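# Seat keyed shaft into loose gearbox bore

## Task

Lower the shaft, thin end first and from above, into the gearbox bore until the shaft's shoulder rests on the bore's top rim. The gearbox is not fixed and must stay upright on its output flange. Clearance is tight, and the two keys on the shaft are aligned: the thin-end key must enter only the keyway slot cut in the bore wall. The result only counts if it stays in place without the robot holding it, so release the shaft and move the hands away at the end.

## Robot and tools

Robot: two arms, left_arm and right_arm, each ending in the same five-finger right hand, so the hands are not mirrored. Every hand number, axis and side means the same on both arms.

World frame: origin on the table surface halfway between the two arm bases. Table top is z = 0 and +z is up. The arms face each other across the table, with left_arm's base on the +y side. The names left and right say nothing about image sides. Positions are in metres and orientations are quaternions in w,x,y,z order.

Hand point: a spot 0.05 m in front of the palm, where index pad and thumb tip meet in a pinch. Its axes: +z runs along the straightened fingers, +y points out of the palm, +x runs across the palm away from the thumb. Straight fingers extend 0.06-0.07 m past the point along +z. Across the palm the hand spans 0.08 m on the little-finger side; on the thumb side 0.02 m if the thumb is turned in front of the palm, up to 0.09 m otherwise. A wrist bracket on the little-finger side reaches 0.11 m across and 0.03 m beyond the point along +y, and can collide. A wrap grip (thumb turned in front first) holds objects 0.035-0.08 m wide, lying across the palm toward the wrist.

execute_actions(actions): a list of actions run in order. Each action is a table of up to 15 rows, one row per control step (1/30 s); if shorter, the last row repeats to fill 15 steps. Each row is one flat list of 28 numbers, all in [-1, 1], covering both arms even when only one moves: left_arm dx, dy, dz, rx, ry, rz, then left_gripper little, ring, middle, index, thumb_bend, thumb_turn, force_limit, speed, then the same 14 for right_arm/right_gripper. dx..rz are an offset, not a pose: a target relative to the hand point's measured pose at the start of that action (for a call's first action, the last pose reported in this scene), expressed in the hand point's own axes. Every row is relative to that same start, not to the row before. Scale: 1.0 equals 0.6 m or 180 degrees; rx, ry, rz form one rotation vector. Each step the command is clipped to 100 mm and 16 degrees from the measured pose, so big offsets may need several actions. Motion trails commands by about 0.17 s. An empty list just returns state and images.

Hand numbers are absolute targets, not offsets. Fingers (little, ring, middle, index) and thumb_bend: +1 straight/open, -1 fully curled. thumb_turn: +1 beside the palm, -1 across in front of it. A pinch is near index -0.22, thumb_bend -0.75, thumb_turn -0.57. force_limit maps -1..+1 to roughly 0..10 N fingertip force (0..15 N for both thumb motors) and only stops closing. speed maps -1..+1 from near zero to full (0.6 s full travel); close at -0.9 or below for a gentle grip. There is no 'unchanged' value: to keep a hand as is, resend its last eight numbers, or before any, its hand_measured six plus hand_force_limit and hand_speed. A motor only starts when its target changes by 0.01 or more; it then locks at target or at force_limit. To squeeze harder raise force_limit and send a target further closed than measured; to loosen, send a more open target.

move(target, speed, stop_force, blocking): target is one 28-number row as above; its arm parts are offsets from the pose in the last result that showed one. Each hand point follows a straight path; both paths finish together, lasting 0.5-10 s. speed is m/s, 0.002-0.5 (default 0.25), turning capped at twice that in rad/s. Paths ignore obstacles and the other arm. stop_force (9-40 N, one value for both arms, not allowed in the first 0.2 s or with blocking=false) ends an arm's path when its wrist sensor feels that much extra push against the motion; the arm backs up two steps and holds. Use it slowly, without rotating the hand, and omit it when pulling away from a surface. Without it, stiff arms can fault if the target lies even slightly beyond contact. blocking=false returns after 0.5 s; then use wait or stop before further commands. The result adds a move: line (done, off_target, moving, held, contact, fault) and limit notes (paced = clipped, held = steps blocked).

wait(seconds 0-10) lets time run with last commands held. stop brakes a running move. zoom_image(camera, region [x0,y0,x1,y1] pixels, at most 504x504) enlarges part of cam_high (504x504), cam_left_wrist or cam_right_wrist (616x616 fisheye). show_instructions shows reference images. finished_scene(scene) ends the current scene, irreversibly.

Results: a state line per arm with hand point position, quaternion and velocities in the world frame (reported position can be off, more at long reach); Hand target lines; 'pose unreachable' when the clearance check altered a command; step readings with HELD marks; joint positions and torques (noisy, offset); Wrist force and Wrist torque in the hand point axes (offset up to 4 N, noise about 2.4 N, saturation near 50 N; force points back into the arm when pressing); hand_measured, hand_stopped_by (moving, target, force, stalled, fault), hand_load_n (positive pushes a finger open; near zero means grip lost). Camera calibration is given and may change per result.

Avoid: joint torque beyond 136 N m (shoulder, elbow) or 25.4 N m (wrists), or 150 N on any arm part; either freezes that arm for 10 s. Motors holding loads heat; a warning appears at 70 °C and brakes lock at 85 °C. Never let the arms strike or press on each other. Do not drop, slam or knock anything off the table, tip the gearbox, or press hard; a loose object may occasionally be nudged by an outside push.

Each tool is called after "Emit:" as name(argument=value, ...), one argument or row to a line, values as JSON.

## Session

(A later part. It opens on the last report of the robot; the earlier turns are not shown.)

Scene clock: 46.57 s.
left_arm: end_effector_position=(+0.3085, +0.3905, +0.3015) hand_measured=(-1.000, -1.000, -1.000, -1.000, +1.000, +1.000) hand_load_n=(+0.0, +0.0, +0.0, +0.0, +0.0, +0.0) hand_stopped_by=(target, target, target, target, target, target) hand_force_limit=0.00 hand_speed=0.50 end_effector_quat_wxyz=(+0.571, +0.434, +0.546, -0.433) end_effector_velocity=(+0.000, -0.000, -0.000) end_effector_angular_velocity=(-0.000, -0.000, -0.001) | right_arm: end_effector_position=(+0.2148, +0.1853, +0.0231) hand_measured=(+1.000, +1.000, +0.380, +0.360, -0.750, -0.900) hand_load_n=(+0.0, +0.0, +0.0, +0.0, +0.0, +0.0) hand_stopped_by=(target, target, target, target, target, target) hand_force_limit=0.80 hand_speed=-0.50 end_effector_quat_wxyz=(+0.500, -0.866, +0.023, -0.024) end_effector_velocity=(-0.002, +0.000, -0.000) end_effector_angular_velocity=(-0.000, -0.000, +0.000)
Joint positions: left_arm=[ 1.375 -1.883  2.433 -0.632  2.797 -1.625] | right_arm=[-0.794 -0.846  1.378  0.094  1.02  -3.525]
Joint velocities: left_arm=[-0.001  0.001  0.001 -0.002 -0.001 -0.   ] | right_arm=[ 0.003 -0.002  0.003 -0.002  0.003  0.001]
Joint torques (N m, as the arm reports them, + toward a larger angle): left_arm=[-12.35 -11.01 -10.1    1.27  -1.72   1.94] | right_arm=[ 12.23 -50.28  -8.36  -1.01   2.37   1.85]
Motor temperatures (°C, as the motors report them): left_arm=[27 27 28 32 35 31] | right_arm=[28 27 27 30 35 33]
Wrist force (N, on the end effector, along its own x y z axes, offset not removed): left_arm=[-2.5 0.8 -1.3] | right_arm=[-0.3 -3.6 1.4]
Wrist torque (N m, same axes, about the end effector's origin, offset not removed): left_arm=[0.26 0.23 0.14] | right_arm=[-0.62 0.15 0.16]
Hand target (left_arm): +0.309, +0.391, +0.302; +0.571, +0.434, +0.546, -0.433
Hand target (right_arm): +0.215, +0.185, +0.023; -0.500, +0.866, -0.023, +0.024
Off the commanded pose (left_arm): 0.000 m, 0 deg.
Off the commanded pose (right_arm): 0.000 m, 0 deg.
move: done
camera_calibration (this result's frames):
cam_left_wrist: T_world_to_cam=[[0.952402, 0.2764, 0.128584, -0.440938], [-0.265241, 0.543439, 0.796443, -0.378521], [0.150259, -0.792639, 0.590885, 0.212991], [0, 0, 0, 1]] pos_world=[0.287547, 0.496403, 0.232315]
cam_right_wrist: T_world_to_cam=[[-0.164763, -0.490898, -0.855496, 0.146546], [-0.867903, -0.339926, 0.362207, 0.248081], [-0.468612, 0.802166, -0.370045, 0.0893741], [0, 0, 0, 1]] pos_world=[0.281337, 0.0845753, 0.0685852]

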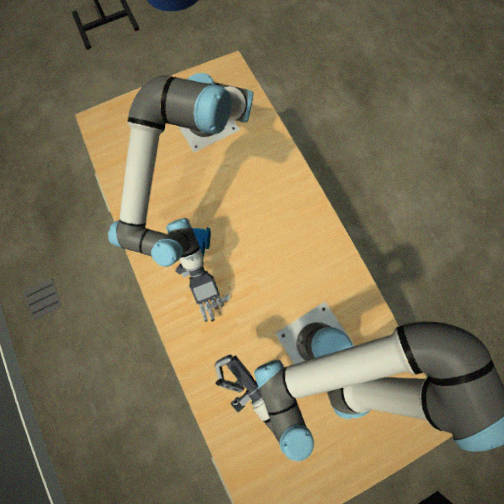

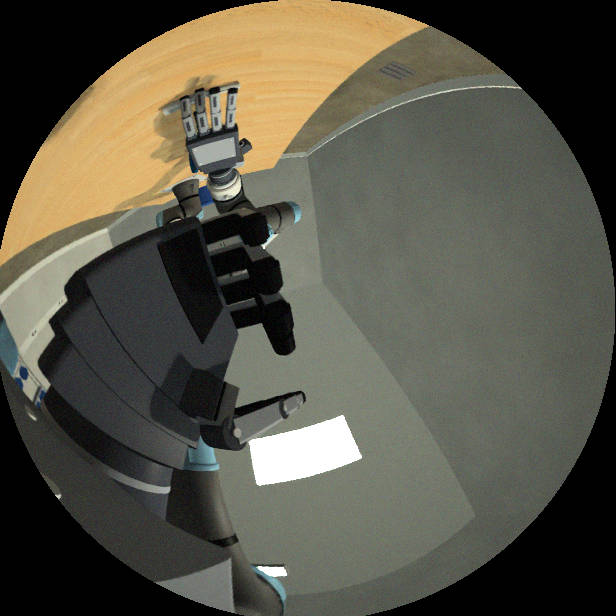

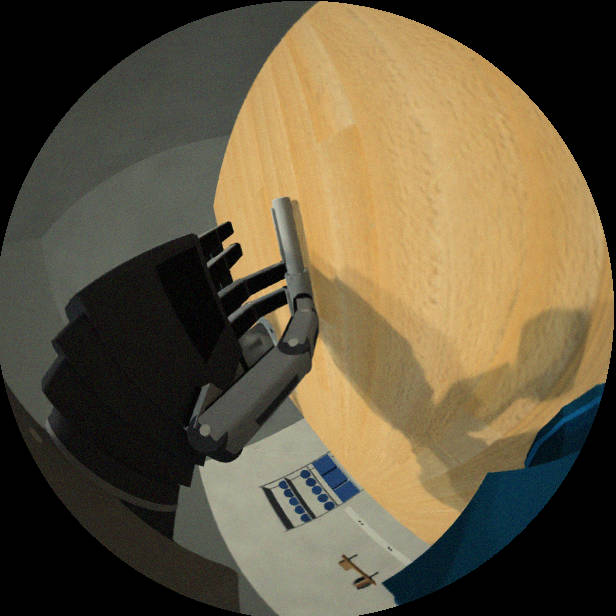

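Emit:
move(
  target=[0,0,0,0,0,0,-1,-1,-1,-1,1,1,0,0.5,-0.012,0,0,0,0,0,1,1,0.36,0.36,-0.75,-0.9,0.8,-0.5],
  speed=0.012,
)

Emit:
move(
  target=[0,0,0,0,0,0,-1,-1,-1,-1,1,1,0,0.5,0,-0.006,0.012,0,0,0,1,1,-0.4,-0.4,-0.75,-0.9,0.9,-0.9],
  speed=0.006,
)

Emit:
zoom_image(
  camera="cam_right_wrist",
  region=[200,130,440,400],
)

Emit:
zoom_image(
  camera="cam_left_wrist",
  region=[130,50,290,180],
)

Scene clock: 47.63 s.
left_arm: end_effector_position=(+0.3085, +0.3905, +0.3015) hand_measured=(-1.000, -1.000, -1.000, -1.000, +1.000, +1.000) hand_load_n=(+0.0, +0.0, +0.0, +0.0, +0.0, +0.0) hand_stopped_by=(target, target, target, target, target, target) hand_force_limit=0.00 hand_speed=0.50 end_effector_quat_wxyz=(+0.571, +0.434, +0.546, -0.433) end_effector_velocity=(+0.000, -0.000, +0.000) end_effector_angular_velocity=(+0.000, -0.003, +0.000) | right_arm: end_effector_position=(+0.2078, +0.1857, +0.0229) hand_measured=(+1.000, +1.000, +0.360, +0.360, -0.750, -0.900) hand_load_n=(+0.0, +0.0, +0.0, +0.0, +0.0, +0.0) hand_stopped_by=(target, target, target, target, target, target) hand_force_limit=0.80 hand_speed=-0.50 end_effector_quat_wxyz=(+0.500, -0.866, +0.023, -0.024) end_effector_velocity=(-0.001, +0.000, -0.000) end_effector_angular_velocity=(-0.000, -0.001, -0.000)
Joint positions: left_arm=[ 1.375 -1.883  2.433 -0.632  2.797 -1.625] | right_arm=[-0.784 -0.852  1.39   0.085  1.028 -3.518]
Joint velocities: left_arm=[-0.001  0.001 -0.001 -0.001 -0.001  0.002] | right_arm=[ 0.003 -0.002  0.002 -0.002  0.003  0.001]
Joint torques (N m, as the arm reports them, + toward a larger angle): left_arm=[-12.42 -12.24 -10.77   1.15  -1.69   2.  ] | right_arm=[ 12.69 -50.32  -7.46  -0.98   2.61   1.89]
Motor temperatures (°C, as the motors report them): left_arm=[27 27 28 32 35 31] | right_arm=[28 27 27 30 35 33]
Wrist force (N, on the end effector, along its own x y z axes, offset not removed): left_arm=[-0.5 -2.5 -2.0] | right_arm=[-1.7 -0.3 0.5]
Wrist torque (N m, same axes, about the end effector's origin, offset not removed): left_arm=[-0.17 -0.05 -0.09] | right_arm=[-0.16 0.43 0.04]
Hand target (left_arm): +0.309, +0.391, +0.302; +0.571, +0.434, +0.546, -0.433
Hand target (right_arm): +0.208, +0.186, +0.023; -0.500, +0.866, -0.023, +0.024
Off the commanded pose (left_arm): 0.000 m, 0 deg.
Off the commanded pose (right_arm): 0.000 m, 0 deg.
move: done
camera_calibration (this result's frames):
cam_left_wrist: T_world_to_cam=[[0.952402, 0.2764, 0.128584, -0.440938], [-0.265241, 0.543439, 0.796443, -0.378521], [0.150259, -0.792639, 0.590885, 0.212991], [0, 0, 0, 1]] pos_world=[0.287547, 0.496403, 0.232315]
cam_right_wrist: T_world_to_cam=[[-0.164751, -0.490917, -0.855487, 0.145476], [-0.867899, -0.339933, 0.362211, 0.242148], [-0.468624, 0.802151, -0.370062, 0.0856543], [0, 0, 0, 1]] pos_world=[0.274267, 0.0850234, 0.0684419]

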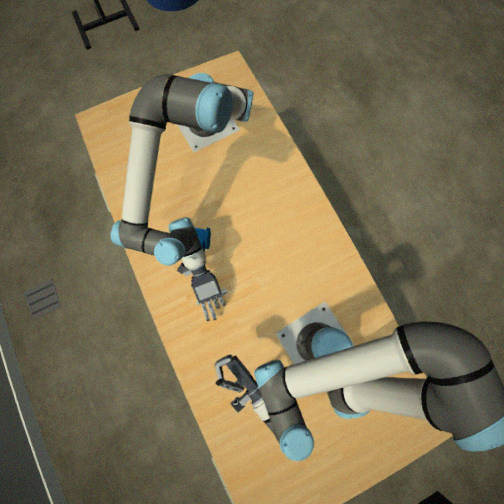

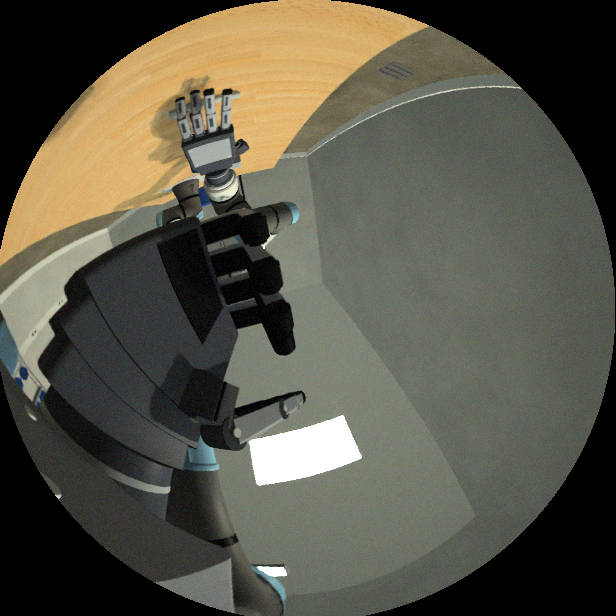

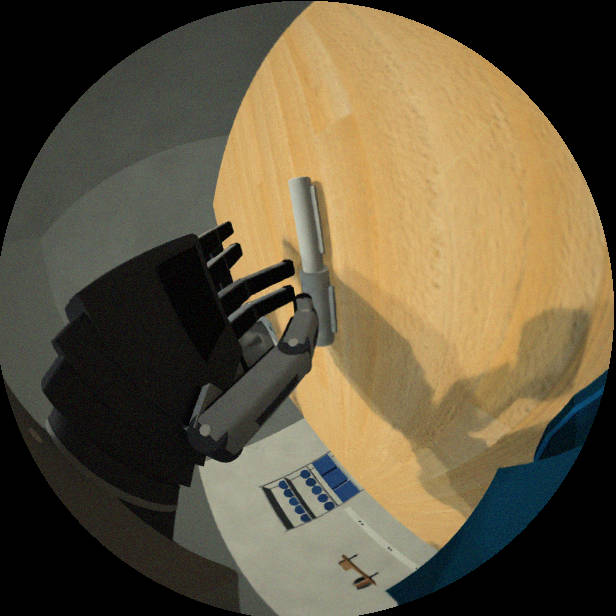

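Scene clock: 51.57 s.
left_arm: end_effector_position=(+0.3085, +0.3905, +0.3015) hand_measured=(-1.000, -1.000, -1.000, -1.000, +1.000, +1.000) hand_load_n=(+0.0, +0.0, +0.0, +0.0, +0.0, +0.0) hand_stopped_by=(target, target, target, target, target, target) hand_force_limit=0.00 hand_speed=0.50 end_effector_quat_wxyz=(+0.571, +0.434, +0.546, -0.433) end_effector_velocity=(+0.001, -0.000, +0.001) end_effector_angular_velocity=(-0.000, -0.004, -0.000) | right_arm: end_effector_position=(+0.2083, +0.1937, +0.0224) hand_measured=(+1.000, +1.000, -0.246, -0.252, -0.750, -0.900) hand_load_n=(+0.0, +0.0, +9.5, +10.5, +1.5, -0.5) hand_stopped_by=(target, target, force, force, target, target) hand_force_limit=0.90 hand_speed=-0.90 end_effector_quat_wxyz=(+0.500, -0.866, +0.023, -0.024) end_effector_velocity=(-0.000, -0.000, -0.000) end_effector_angular_velocity=(-0.001, +0.001, -0.000)
Joint positions: left_arm=[ 1.375 -1.883  2.433 -0.632  2.797 -1.625] | right_arm=[-0.775 -0.837  1.363  0.094  1.035 -3.512]
Joint velocities: left_arm=[-0.001  0.    -0.002 -0.001 -0.     0.001] | right_arm=[ 0.    -0.     0.001  0.001  0.001 -0.   ]
Joint torques (N m, as the arm reports them, + toward a larger angle): left_arm=[-11.63 -11.4   -9.54   1.3   -1.8    1.98] | right_arm=[ 10.27 -49.08 -11.11   1.29  -1.05   1.65]
Motor temperatures (°C, as the motors report them): left_arm=[27 27 28 32 35 31] | right_arm=[28 27 27 30 35 33]
Wrist force (N, on the end effector, along its own x y z axes, offset not removed): left_arm=[0.1 1.3 0.9] | right_arm=[-5.7 -0.6 0.8]
Wrist torque (N m, same axes, about the end effector's origin, offset not removed): left_arm=[0.21 -0.07 0.17] | right_arm=[0.04 0.94 -0.32]
Hand target (left_arm): +0.309, +0.391, +0.302; +0.571, +0.434, +0.546, -0.433
Hand target (right_arm): +0.208, +0.194, +0.022; -0.500, +0.866, -0.023, +0.024
Off the commanded pose (left_arm): 0.000 m, 0 deg.
Off the commanded pose (right_arm): 0.000 m, 0 deg.
move: done
camera_calibration (this result's frames):
cam_left_wrist: T_world_to_cam=[[0.952402, 0.2764, 0.128584, -0.440938], [-0.265241, 0.543439, 0.796443, -0.378521], [0.150259, -0.792639, 0.590885, 0.212991], [0, 0, 0, 1]] pos_world=[0.287547, 0.496403, 0.232315]
cam_right_wrist: T_world_to_cam=[[-0.164755, -0.490944, -0.855471, 0.149081], [-0.86791, -0.3399, 0.362215, 0.245506], [-0.468602, 0.802149, -0.370095, 0.0792778], [0, 0, 0, 1]] pos_world=[0.274789, 0.0930452, 0.0679484]

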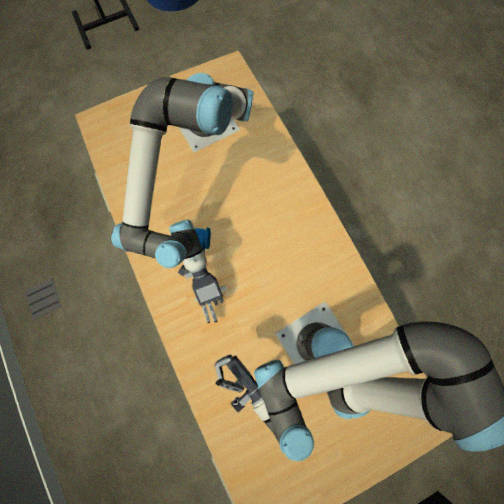

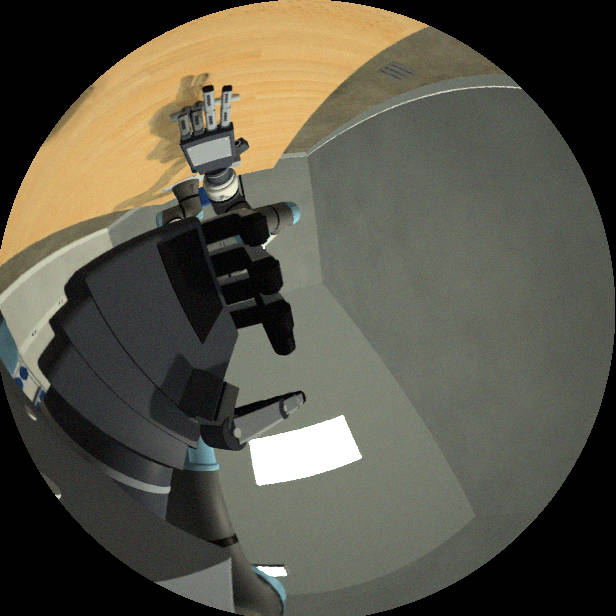

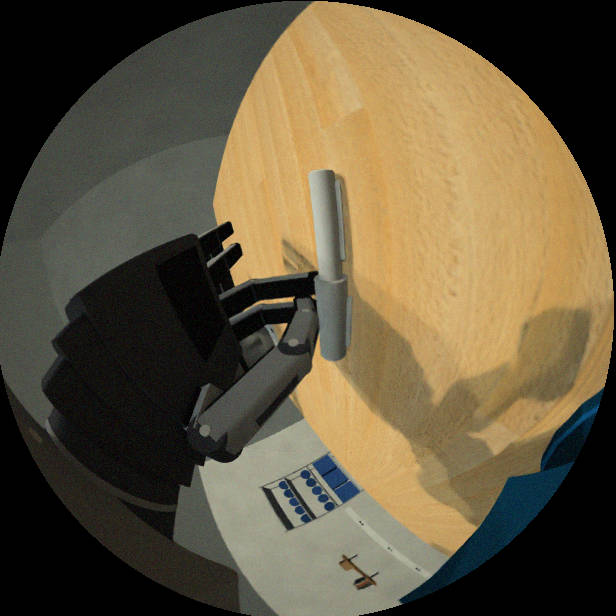

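Region (200, 130, 440, 400) of cam_right_wrist's 616x616 image, scaled by 1.867, with more detail than that image has.

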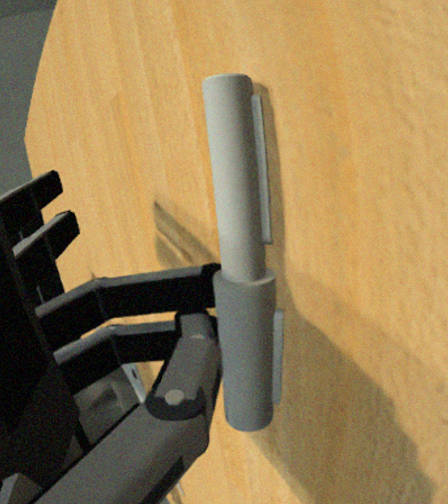

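Region (130, 50, 290, 180) of cam_left_wrist's 616x616 image, scaled by 3.150, with more detail than that image has; it fills the top 410 rows of this view, and the rest is white.

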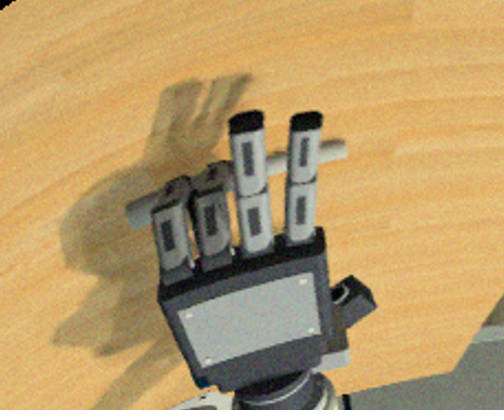

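Emit:
move(
  target=[0,0,0,0,0,0,-1,-1,-1,-1,1,1,0,0.5,0,-0.043,-0.025,0,0,0,1,1,0.45,0.4,-0.75,-0.9,0.9,0.5],
  speed=0.06,
)

Emit:
move(
  target=[0,0,0,0,0,0,-1,-1,-1,-1,1,1,0,0.5,0.045,0.055,-0.048,0.03,0,0,1,1,0.45,0.4,-0.75,-0.9,0.9,0.5],
  speed=0.06,
)

Emit:
zoom_image(
  camera="cam_right_wrist",
  region=[200,130,440,400],
)

Scene clock: 53.00 s.
left_arm: end_effector_position=(+0.3085, +0.3905, +0.3015) hand_measured=(-1.000, -1.000, -1.000, -1.000, +1.000, +1.000) hand_load_n=(+0.0, +0.0, +0.0, +0.0, +0.0, +0.0) hand_stopped_by=(target, target, target, target, target, target) hand_force_limit=0.00 hand_speed=0.50 end_effector_quat_wxyz=(+0.571, +0.434, +0.546, -0.433) end_effector_velocity=(+0.000, -0.000, +0.001) end_effector_angular_velocity=(-0.000, -0.002, -0.000) | right_arm: end_effector_position=(+0.2077, +0.1936, +0.0522) hand_measured=(+1.000, +1.000, +0.450, +0.400, -0.750, -0.900) hand_load_n=(+0.0, +0.0, +0.0, +0.0, +0.0, +0.0) hand_stopped_by=(target, target, target, target, target, target) hand_force_limit=0.90 hand_speed=0.50 end_effector_quat_wxyz=(+0.500, -0.866, +0.023, -0.024) end_effector_velocity=(+0.000, -0.001, +0.001) end_effector_angular_velocity=(-0.001, +0.001, -0.001)
Joint positions: left_arm=[ 1.375 -1.883  2.433 -0.632  2.797 -1.625] | right_arm=[-0.774 -0.872  1.34   0.152  1.036 -3.511]
Joint velocities: left_arm=[-0.001 -0.001 -0.    -0.001 -0.    -0.001] | right_arm=[-0.001 -0.001 -0.001  0.003  0.     0.   ]
Joint torques (N m, as the arm reports them, + toward a larger angle): left_arm=[-12.26 -11.39 -10.42   1.16  -1.76   2.02] | right_arm=[ 11.91 -50.93 -30.39   1.79   2.35   0.24]
Motor temperatures (°C, as the motors report them): left_arm=[27 27 28 32 35 31] | right_arm=[28 27 27 30 35 33]
Wrist force (N, on the end effector, along its own x y z axes, offset not removed): left_arm=[-3.8 2.8 1.1] | right_arm=[-0.1 -1.7 1.7]
Wrist torque (N m, same axes, about the end effector's origin, offset not removed): left_arm=[0.43 0.74 -0.19] | right_arm=[-0.34 0.11 0.12]
Hand target (left_arm): +0.309, +0.391, +0.302; +0.571, +0.434, +0.546, -0.433
Hand target (right_arm): +0.208, +0.194, +0.052; -0.500, +0.866, -0.023, +0.024
Off the commanded pose (left_arm): 0.000 m, 0 deg.
Off the commanded pose (right_arm): 0.000 m, 0 deg.
move: done
camera_calibration (this result's frames):
cam_left_wrist: T_world_to_cam=[[0.952402, 0.2764, 0.128584, -0.440938], [-0.265242, 0.543439, 0.796443, -0.378521], [0.150259, -0.792639, 0.590885, 0.212991], [0, 0, 0, 1]] pos_world=[0.287547, 0.496403, 0.232315]
cam_right_wrist: T_world_to_cam=[[-0.16483, -0.490931, -0.855464, 0.174398], [-0.867901, -0.339867, 0.362268, 0.234148], [-0.468593, 0.80217, -0.370059, 0.0900616], [0, 0, 0, 1]] pos_world=[0.274166, 0.0929519, 0.0976947]

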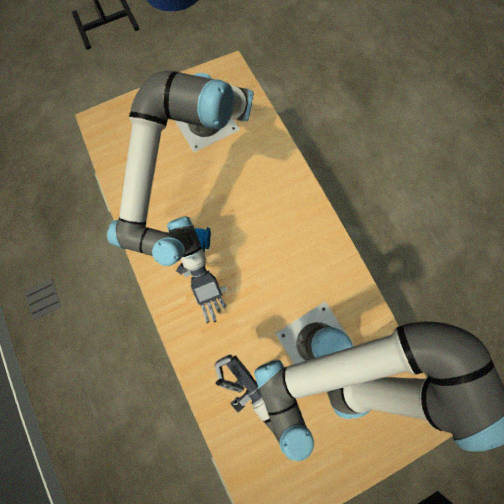

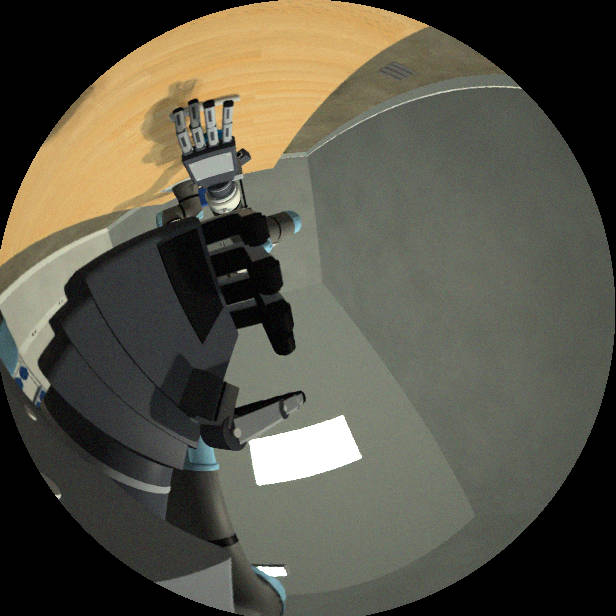

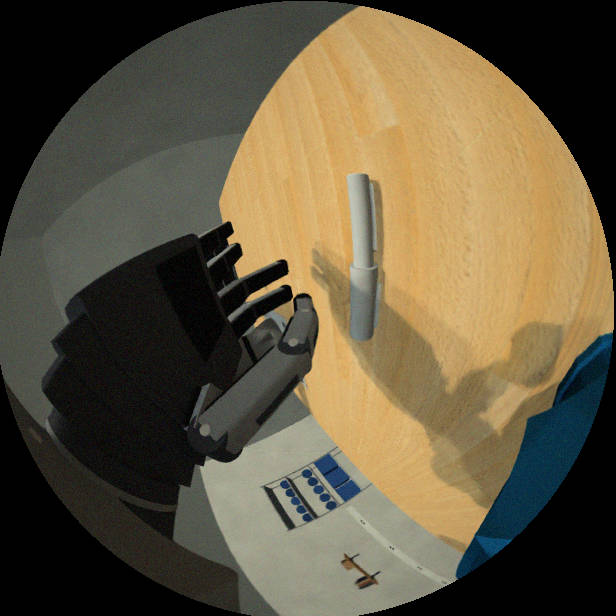

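Scene clock: 54.23 s.
left_arm: end_effector_position=(+0.3085, +0.3905, +0.3015) hand_measured=(-1.000, -1.000, -1.000, -1.000, +1.000, +1.000) hand_load_n=(+0.0, +0.0, +0.0, +0.0, +0.0, +0.0) hand_stopped_by=(target, target, target, target, target, target) hand_force_limit=0.00 hand_speed=0.50 end_effector_quat_wxyz=(+0.571, +0.434, +0.546, -0.433) end_effector_velocity=(+0.000, +0.000, -0.001) end_effector_angular_velocity=(+0.000, +0.002, +0.001) | right_arm: end_effector_position=(+0.2323, +0.1507, +0.0385) hand_measured=(+1.000, +1.000, +0.450, +0.400, -0.750, -0.900) hand_load_n=(+0.0, +0.0, +0.0, +0.0, +0.0, +0.0) hand_stopped_by=(target, target, target, target, target, target) hand_force_limit=0.90 hand_speed=0.50 end_effector_quat_wxyz=(+0.540, -0.841, +0.022, -0.025) end_effector_velocity=(+0.001, -0.001, -0.000) end_effector_angular_velocity=(+0.004, -0.001, -0.000)
Joint positions: left_arm=[ 1.375 -1.883  2.433 -0.632  2.797 -1.625] | right_arm=[-0.88  -0.932  1.53  -0.045  0.913 -3.523]
Joint velocities: left_arm=[-0.     0.001  0.001 -0.    -0.001  0.001] | right_arm=[-0.002 -0.001  0.005 -0.008 -0.003  0.001]
Joint torques (N m, as the arm reports them, + toward a larger angle): left_arm=[-12.24 -11.98 -10.17   1.27  -1.67   1.88] | right_arm=[-14.84 -47.02  -8.93  -1.32  -3.45   1.87]
Motor temperatures (°C, as the motors report them): left_arm=[27 27 28 32 35 31] | right_arm=[28 27 27 30 35 33]
Wrist force (N, on the end effector, along its own x y z axes, offset not removed): left_arm=[-2.0 1.1 3.1] | right_arm=[-0.3 -0.8 1.6]
Wrist torque (N m, same axes, about the end effector's origin, offset not removed): left_arm=[0.06 0.03 -0.21] | right_arm=[-0.23 0.13 0.04]
Hand target (left_arm): +0.309, +0.391, +0.302; +0.571, +0.434, +0.546, -0.433
Hand target (right_arm): +0.232, +0.151, +0.039; -0.540, +0.841, -0.022, +0.025
Off the commanded pose (left_arm): 0.000 m, 0 deg.
Off the commanded pose (right_arm): 0.000 m, 0 deg.
move: done
camera_calibration (this result's frames):
cam_left_wrist: T_world_to_cam=[[0.952402, 0.2764, 0.128584, -0.440938], [-0.265241, 0.543439, 0.796443, -0.378521], [0.150259, -0.792639, 0.590885, 0.212991], [0, 0, 0, 1]] pos_world=[0.287547, 0.496403, 0.232315]
cam_right_wrist: T_world_to_cam=[[-0.158833, -0.408831, -0.898682, 0.133602], [-0.869243, -0.373725, 0.323646, 0.252752], [-0.468176, 0.832578, -0.296014, 0.123467], [0, 0, 0, 1]] pos_world=[0.298728, 0.0462844, 0.0748115]

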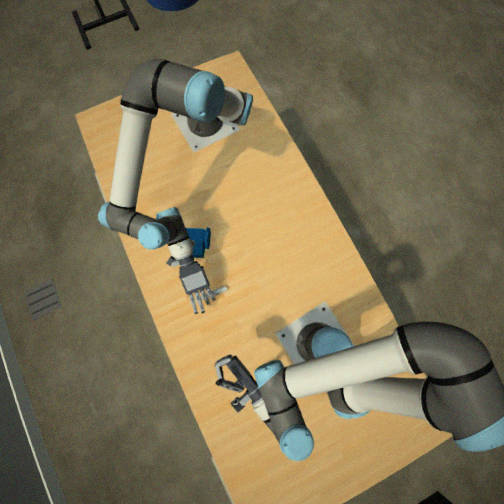

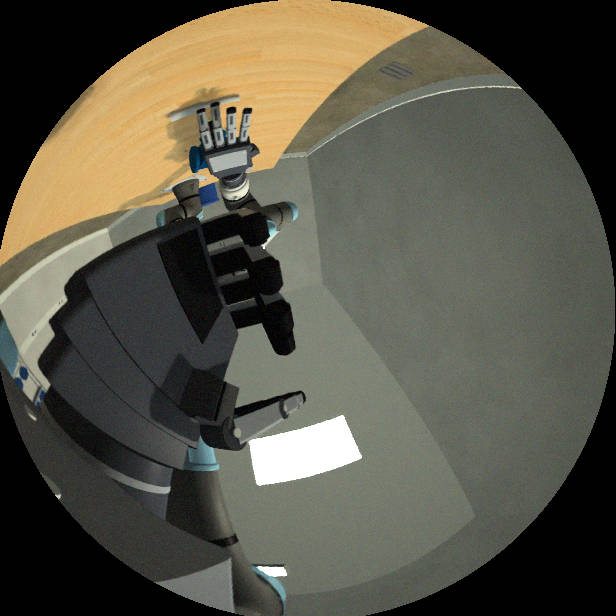

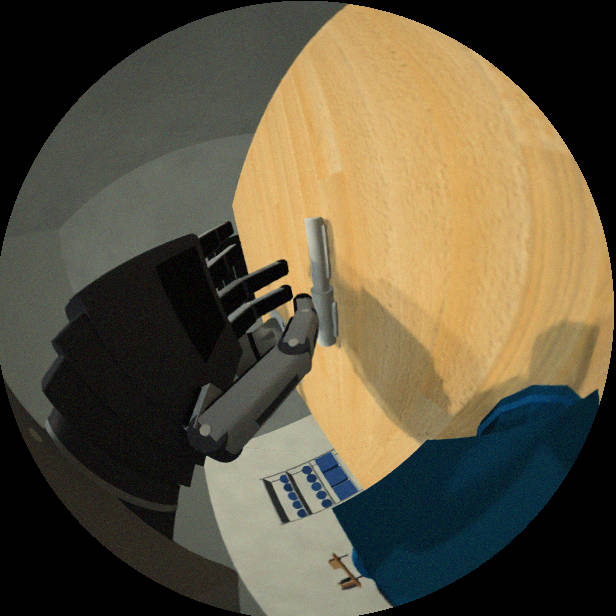

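Region (200, 130, 440, 400) of cam_right_wrist's 616x616 image, scaled by 1.867, with more detail than that image has.

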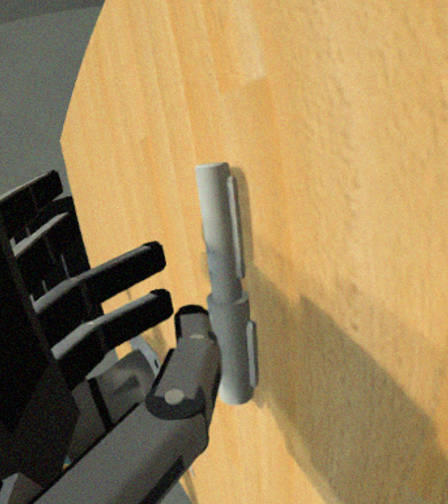

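Emit:
move(
  target=[0,0,0,0,0,0,-1,-1,-1,-1,1,1,0,0.5,0,0.0333,0.0153,0,0,0,1,1,0.45,0.4,-0.75,-0.9,0.9,0.5],
  speed=0.012,
  stop_force=10,
)

Emit:
zoom_image(
  camera="cam_right_wrist",
  region=[200,130,440,400],
)

Emit:
zoom_image(
  camera="cam_left_wrist",
  region=[130,50,290,180],
)

Scene clock: 56.53 s.
left_arm: end_effector_position=(+0.3085, +0.3905, +0.3015) hand_measured=(-1.000, -1.000, -1.000, -1.000, +1.000, +1.000) hand_load_n=(+0.0, +0.0, +0.0, +0.0, +0.0, +0.0) hand_stopped_by=(target, target, target, target, target, target) hand_force_limit=0.00 hand_speed=0.50 end_effector_quat_wxyz=(+0.571, +0.434, +0.546, -0.433) end_effector_velocity=(+0.000, -0.000, +0.001) end_effector_angular_velocity=(+0.000, -0.004, -0.002) | right_arm: end_effector_position=(+0.2327, +0.1507, +0.0167) hand_measured=(+1.000, +1.000, +0.450, +0.400, -0.750, -0.900) hand_load_n=(+0.0, +0.0, +0.0, +0.0, +0.0, +0.0) hand_stopped_by=(target, target, target, target, target, target) hand_force_limit=0.90 hand_speed=0.50 end_effector_quat_wxyz=(+0.540, -0.841, +0.022, -0.025) end_effector_velocity=(-0.001, -0.000, -0.002) end_effector_angular_velocity=(-0.000, +0.001, +0.001)
Joint positions: left_arm=[ 1.375 -1.883  2.433 -0.632  2.797 -1.625] | right_arm=[-0.881 -0.901  1.544 -0.089  0.912 -3.523]
Joint velocities: left_arm=[-0.001 -0.001 -0.001 -0.001  0.001  0.001] | right_arm=[ 0.     0.002  0.001 -0.002 -0.    -0.   ]
Joint torques (N m, as the arm reports them, + toward a larger angle): left_arm=[-12.18 -11.79 -10.38   1.33  -1.73   1.93] | right_arm=[-14.45 -33.21  -7.34  -1.08  -3.46  -1.61]
Motor temperatures (°C, as the motors report them): left_arm=[27 27 28 32 35 31] | right_arm=[28 28 27 30 35 33]
Wrist force (N, on the end effector, along its own x y z axes, offset not removed): left_arm=[-3.4 1.4 2.6] | right_arm=[-1.1 0.1 1.9]
Wrist torque (N m, same axes, about the end effector's origin, offset not removed): left_arm=[0.06 0.33 -0.09] | right_arm=[-0.09 0.14 0.06]
Hand target (left_arm): +0.309, +0.391, +0.302; +0.571, +0.434, +0.546, -0.433
Hand target (right_arm): +0.233, +0.151, +0.017; -0.540, +0.841, -0.022, +0.025
Off the commanded pose (left_arm): 0.000 m, 0 deg.
Off the commanded pose (right_arm): 0.000 m, 0 deg.
move: done
camera_calibration (this result's frames):
cam_left_wrist: T_world_to_cam=[[0.952402, 0.2764, 0.128584, -0.440938], [-0.265241, 0.543439, 0.796443, -0.378521], [0.150259, -0.792639, 0.590885, 0.212991], [0, 0, 0, 1]] pos_world=[0.287547, 0.496403, 0.232315]
cam_right_wrist: T_world_to_cam=[[-0.158833, -0.408838, -0.898679, 0.114022], [-0.869241, -0.373725, 0.32365, 0.26023], [-0.468179, 0.832575, -0.296019, 0.117185], [0, 0, 0, 1]] pos_world=[0.299176, 0.0463055, 0.0529343]

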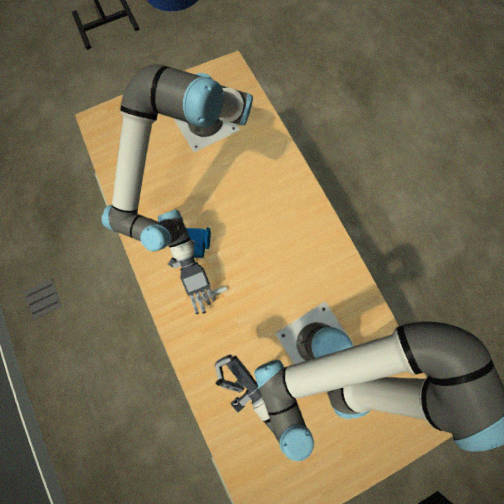

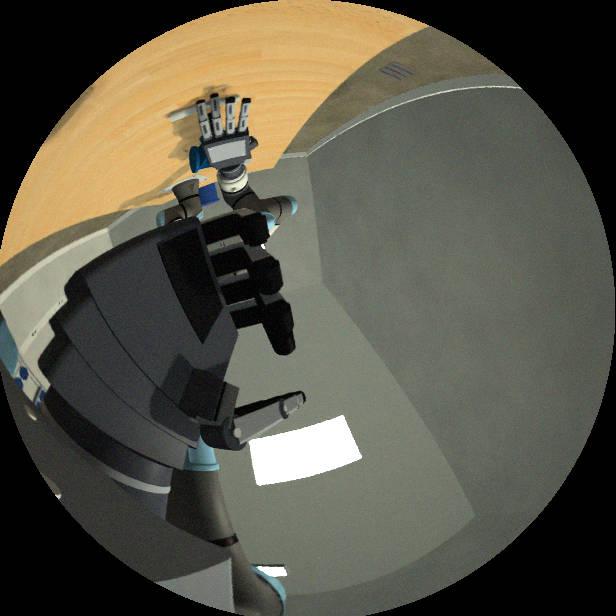

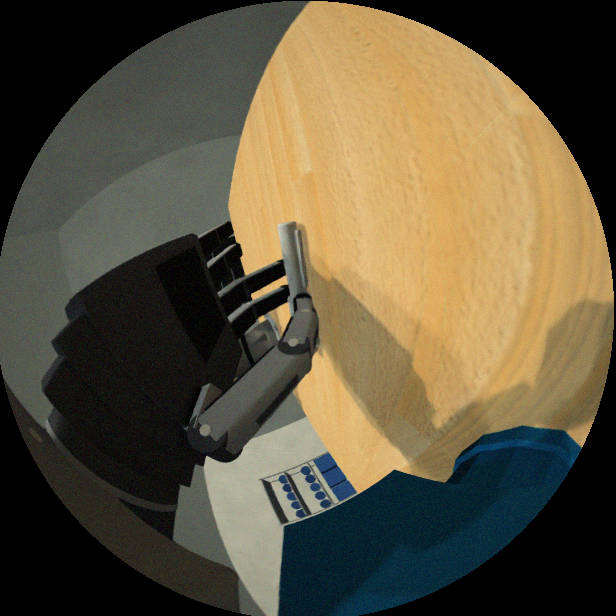

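Region (200, 130, 440, 400) of cam_right_wrist's 616x616 image, scaled by 1.867, with more detail than that image has.

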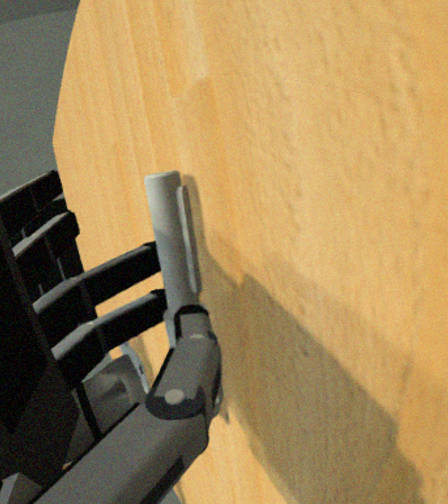

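Region (130, 50, 290, 180) of cam_left_wrist's 616x616 image, scaled by 3.150, with more detail than that image has; it fills the top 410 rows of this view, and the rest is white.

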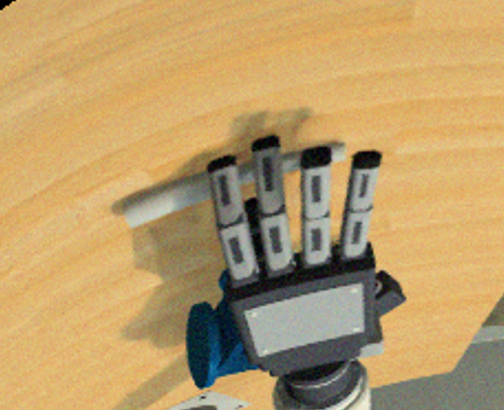

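Emit:
move(
  target=[0,0,0,0,0,0,-1,-1,-1,-1,1,1,0,0.5,-0.012,-0.0125,0.0273,0,0,0,1,1,0.45,0.4,-0.75,-0.9,0.9,0.5],
  speed=0.01,
  stop_force=10,
)

Emit:
zoom_image(
  camera="cam_right_wrist",
  region=[200,130,440,400],
)

Emit:
zoom_image(
  camera="cam_left_wrist",
  region=[130,50,290,180],
)

Scene clock: 58.83 s.
left_arm: end_effector_position=(+0.3085, +0.3905, +0.3015) hand_measured=(-1.000, -1.000, -1.000, -1.000, +1.000, +1.000) hand_load_n=(+0.0, +0.0, +0.0, +0.0, +0.0, +0.0) hand_stopped_by=(target, target, target, target, target, target) hand_force_limit=0.00 hand_speed=0.50 end_effector_quat_wxyz=(+0.571, +0.434, +0.546, -0.433) end_effector_velocity=(+0.000, +0.000, +0.001) end_effector_angular_velocity=(-0.000, -0.002, +0.001) | right_arm: end_effector_position=(+0.2267, +0.1690, +0.0165) hand_measured=(+1.000, +1.000, +0.450, +0.400, -0.750, -0.900) hand_load_n=(+0.0, +0.0, +0.0, +0.0, +0.0, +0.0) hand_stopped_by=(target, target, target, target, target, target) hand_force_limit=0.90 hand_speed=0.50 end_effector_quat_wxyz=(+0.540, -0.841, +0.021, -0.025) end_effector_velocity=(+0.000, +0.001, +0.000) end_effector_angular_velocity=(-0.000, -0.000, -0.001)
Joint positions: left_arm=[ 1.375 -1.883  2.433 -0.632  2.797 -1.625] | right_arm=[-0.848 -0.88   1.502 -0.081  0.94  -3.502]
Joint velocities: left_arm=[ 0.    -0.    -0.001  0.    -0.001  0.   ] | right_arm=[ 0.002  0.001 -0.003  0.001  0.002  0.001]
Joint torques (N m, as the arm reports them, + toward a larger angle): left_arm=[-12.84 -11.98 -10.48   1.18  -1.74   1.98] | right_arm=[ 13.61 -33.97 -28.71   1.63   2.36   1.93]
Motor temperatures (°C, as the motors report them): left_arm=[27 27 28 32 35 31] | right_arm=[28 28 27 30 35 33]
Wrist force (N, on the end effector, along its own x y z axes, offset not removed): left_arm=[-4.0 -0.7 1.2] | right_arm=[2.5 -2.1 1.3]
Wrist torque (N m, same axes, about the end effector's origin, offset not removed): left_arm=[-0.06 0.33 -0.24] | right_arm=[-0.41 -0.38 0.23]
Hand target (left_arm): +0.309, +0.391, +0.302; +0.571, +0.434, +0.546, -0.433
Hand target (right_arm): +0.227, +0.169, +0.017; -0.540, +0.841, -0.021, +0.025
Off the commanded pose (left_arm): 0.000 m, 0 deg.
Off the commanded pose (right_arm): 0.000 m, 0 deg.
move: done
camera_calibration (this result's frames):
cam_left_wrist: T_world_to_cam=[[0.952402, 0.2764, 0.128584, -0.440938], [-0.265242, 0.543439, 0.796443, -0.378521], [0.150259, -0.792639, 0.590885, 0.212991], [0, 0, 0, 1]] pos_world=[0.287547, 0.496403, 0.232315]
cam_right_wrist: T_world_to_cam=[[-0.158805, -0.408864, -0.898672, 0.120433], [-0.869247, -0.373723, 0.323636, 0.261886], [-0.468178, 0.832563, -0.296055, 0.0990593], [0, 0, 0, 1]] pos_world=[0.293147, 0.0646407, 0.0528014]

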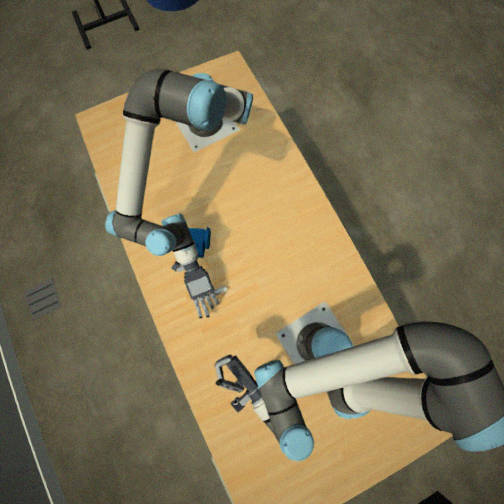

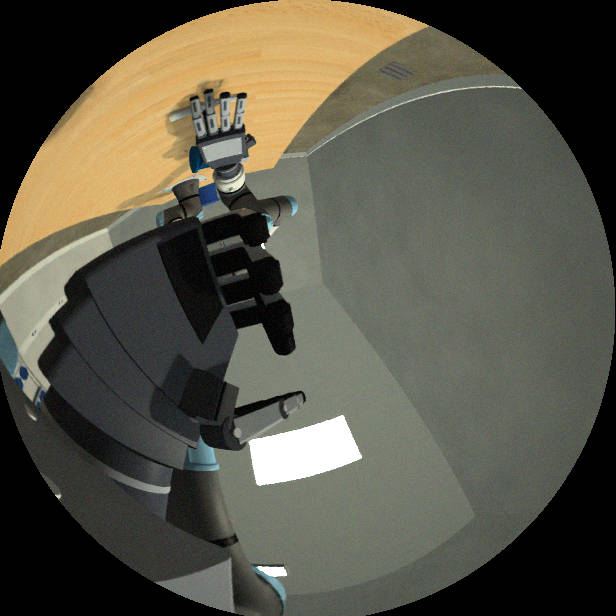

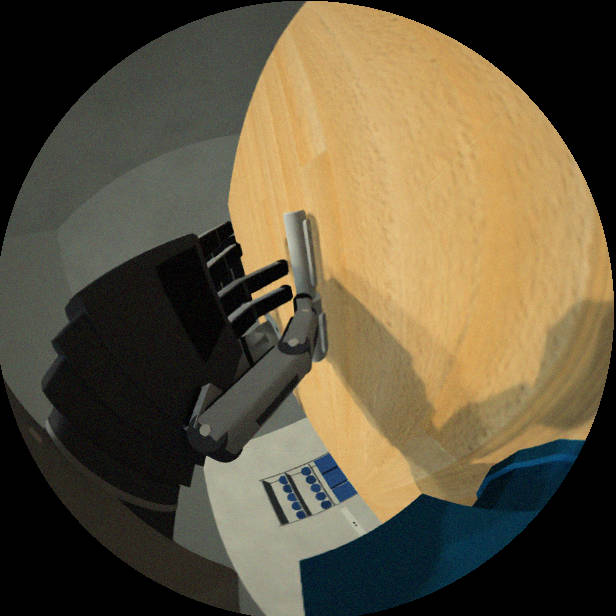

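Region (200, 130, 440, 400) of cam_right_wrist's 616x616 image, scaled by 1.867, with more detail than that image has.

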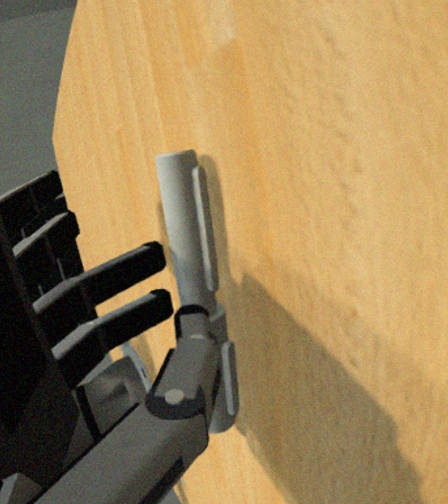

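Region (130, 50, 290, 180) of cam_left_wrist's 616x616 image, scaled by 3.150, with more detail than that image has; it fills the top 410 rows of this view, and the rest is white.

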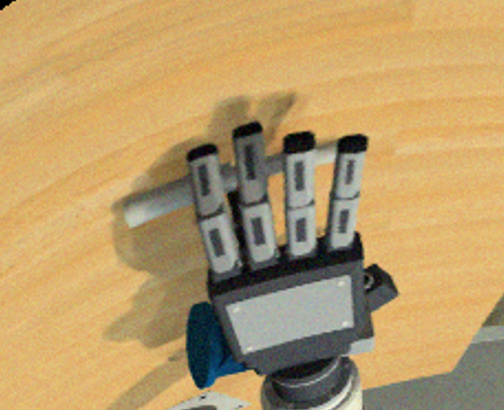

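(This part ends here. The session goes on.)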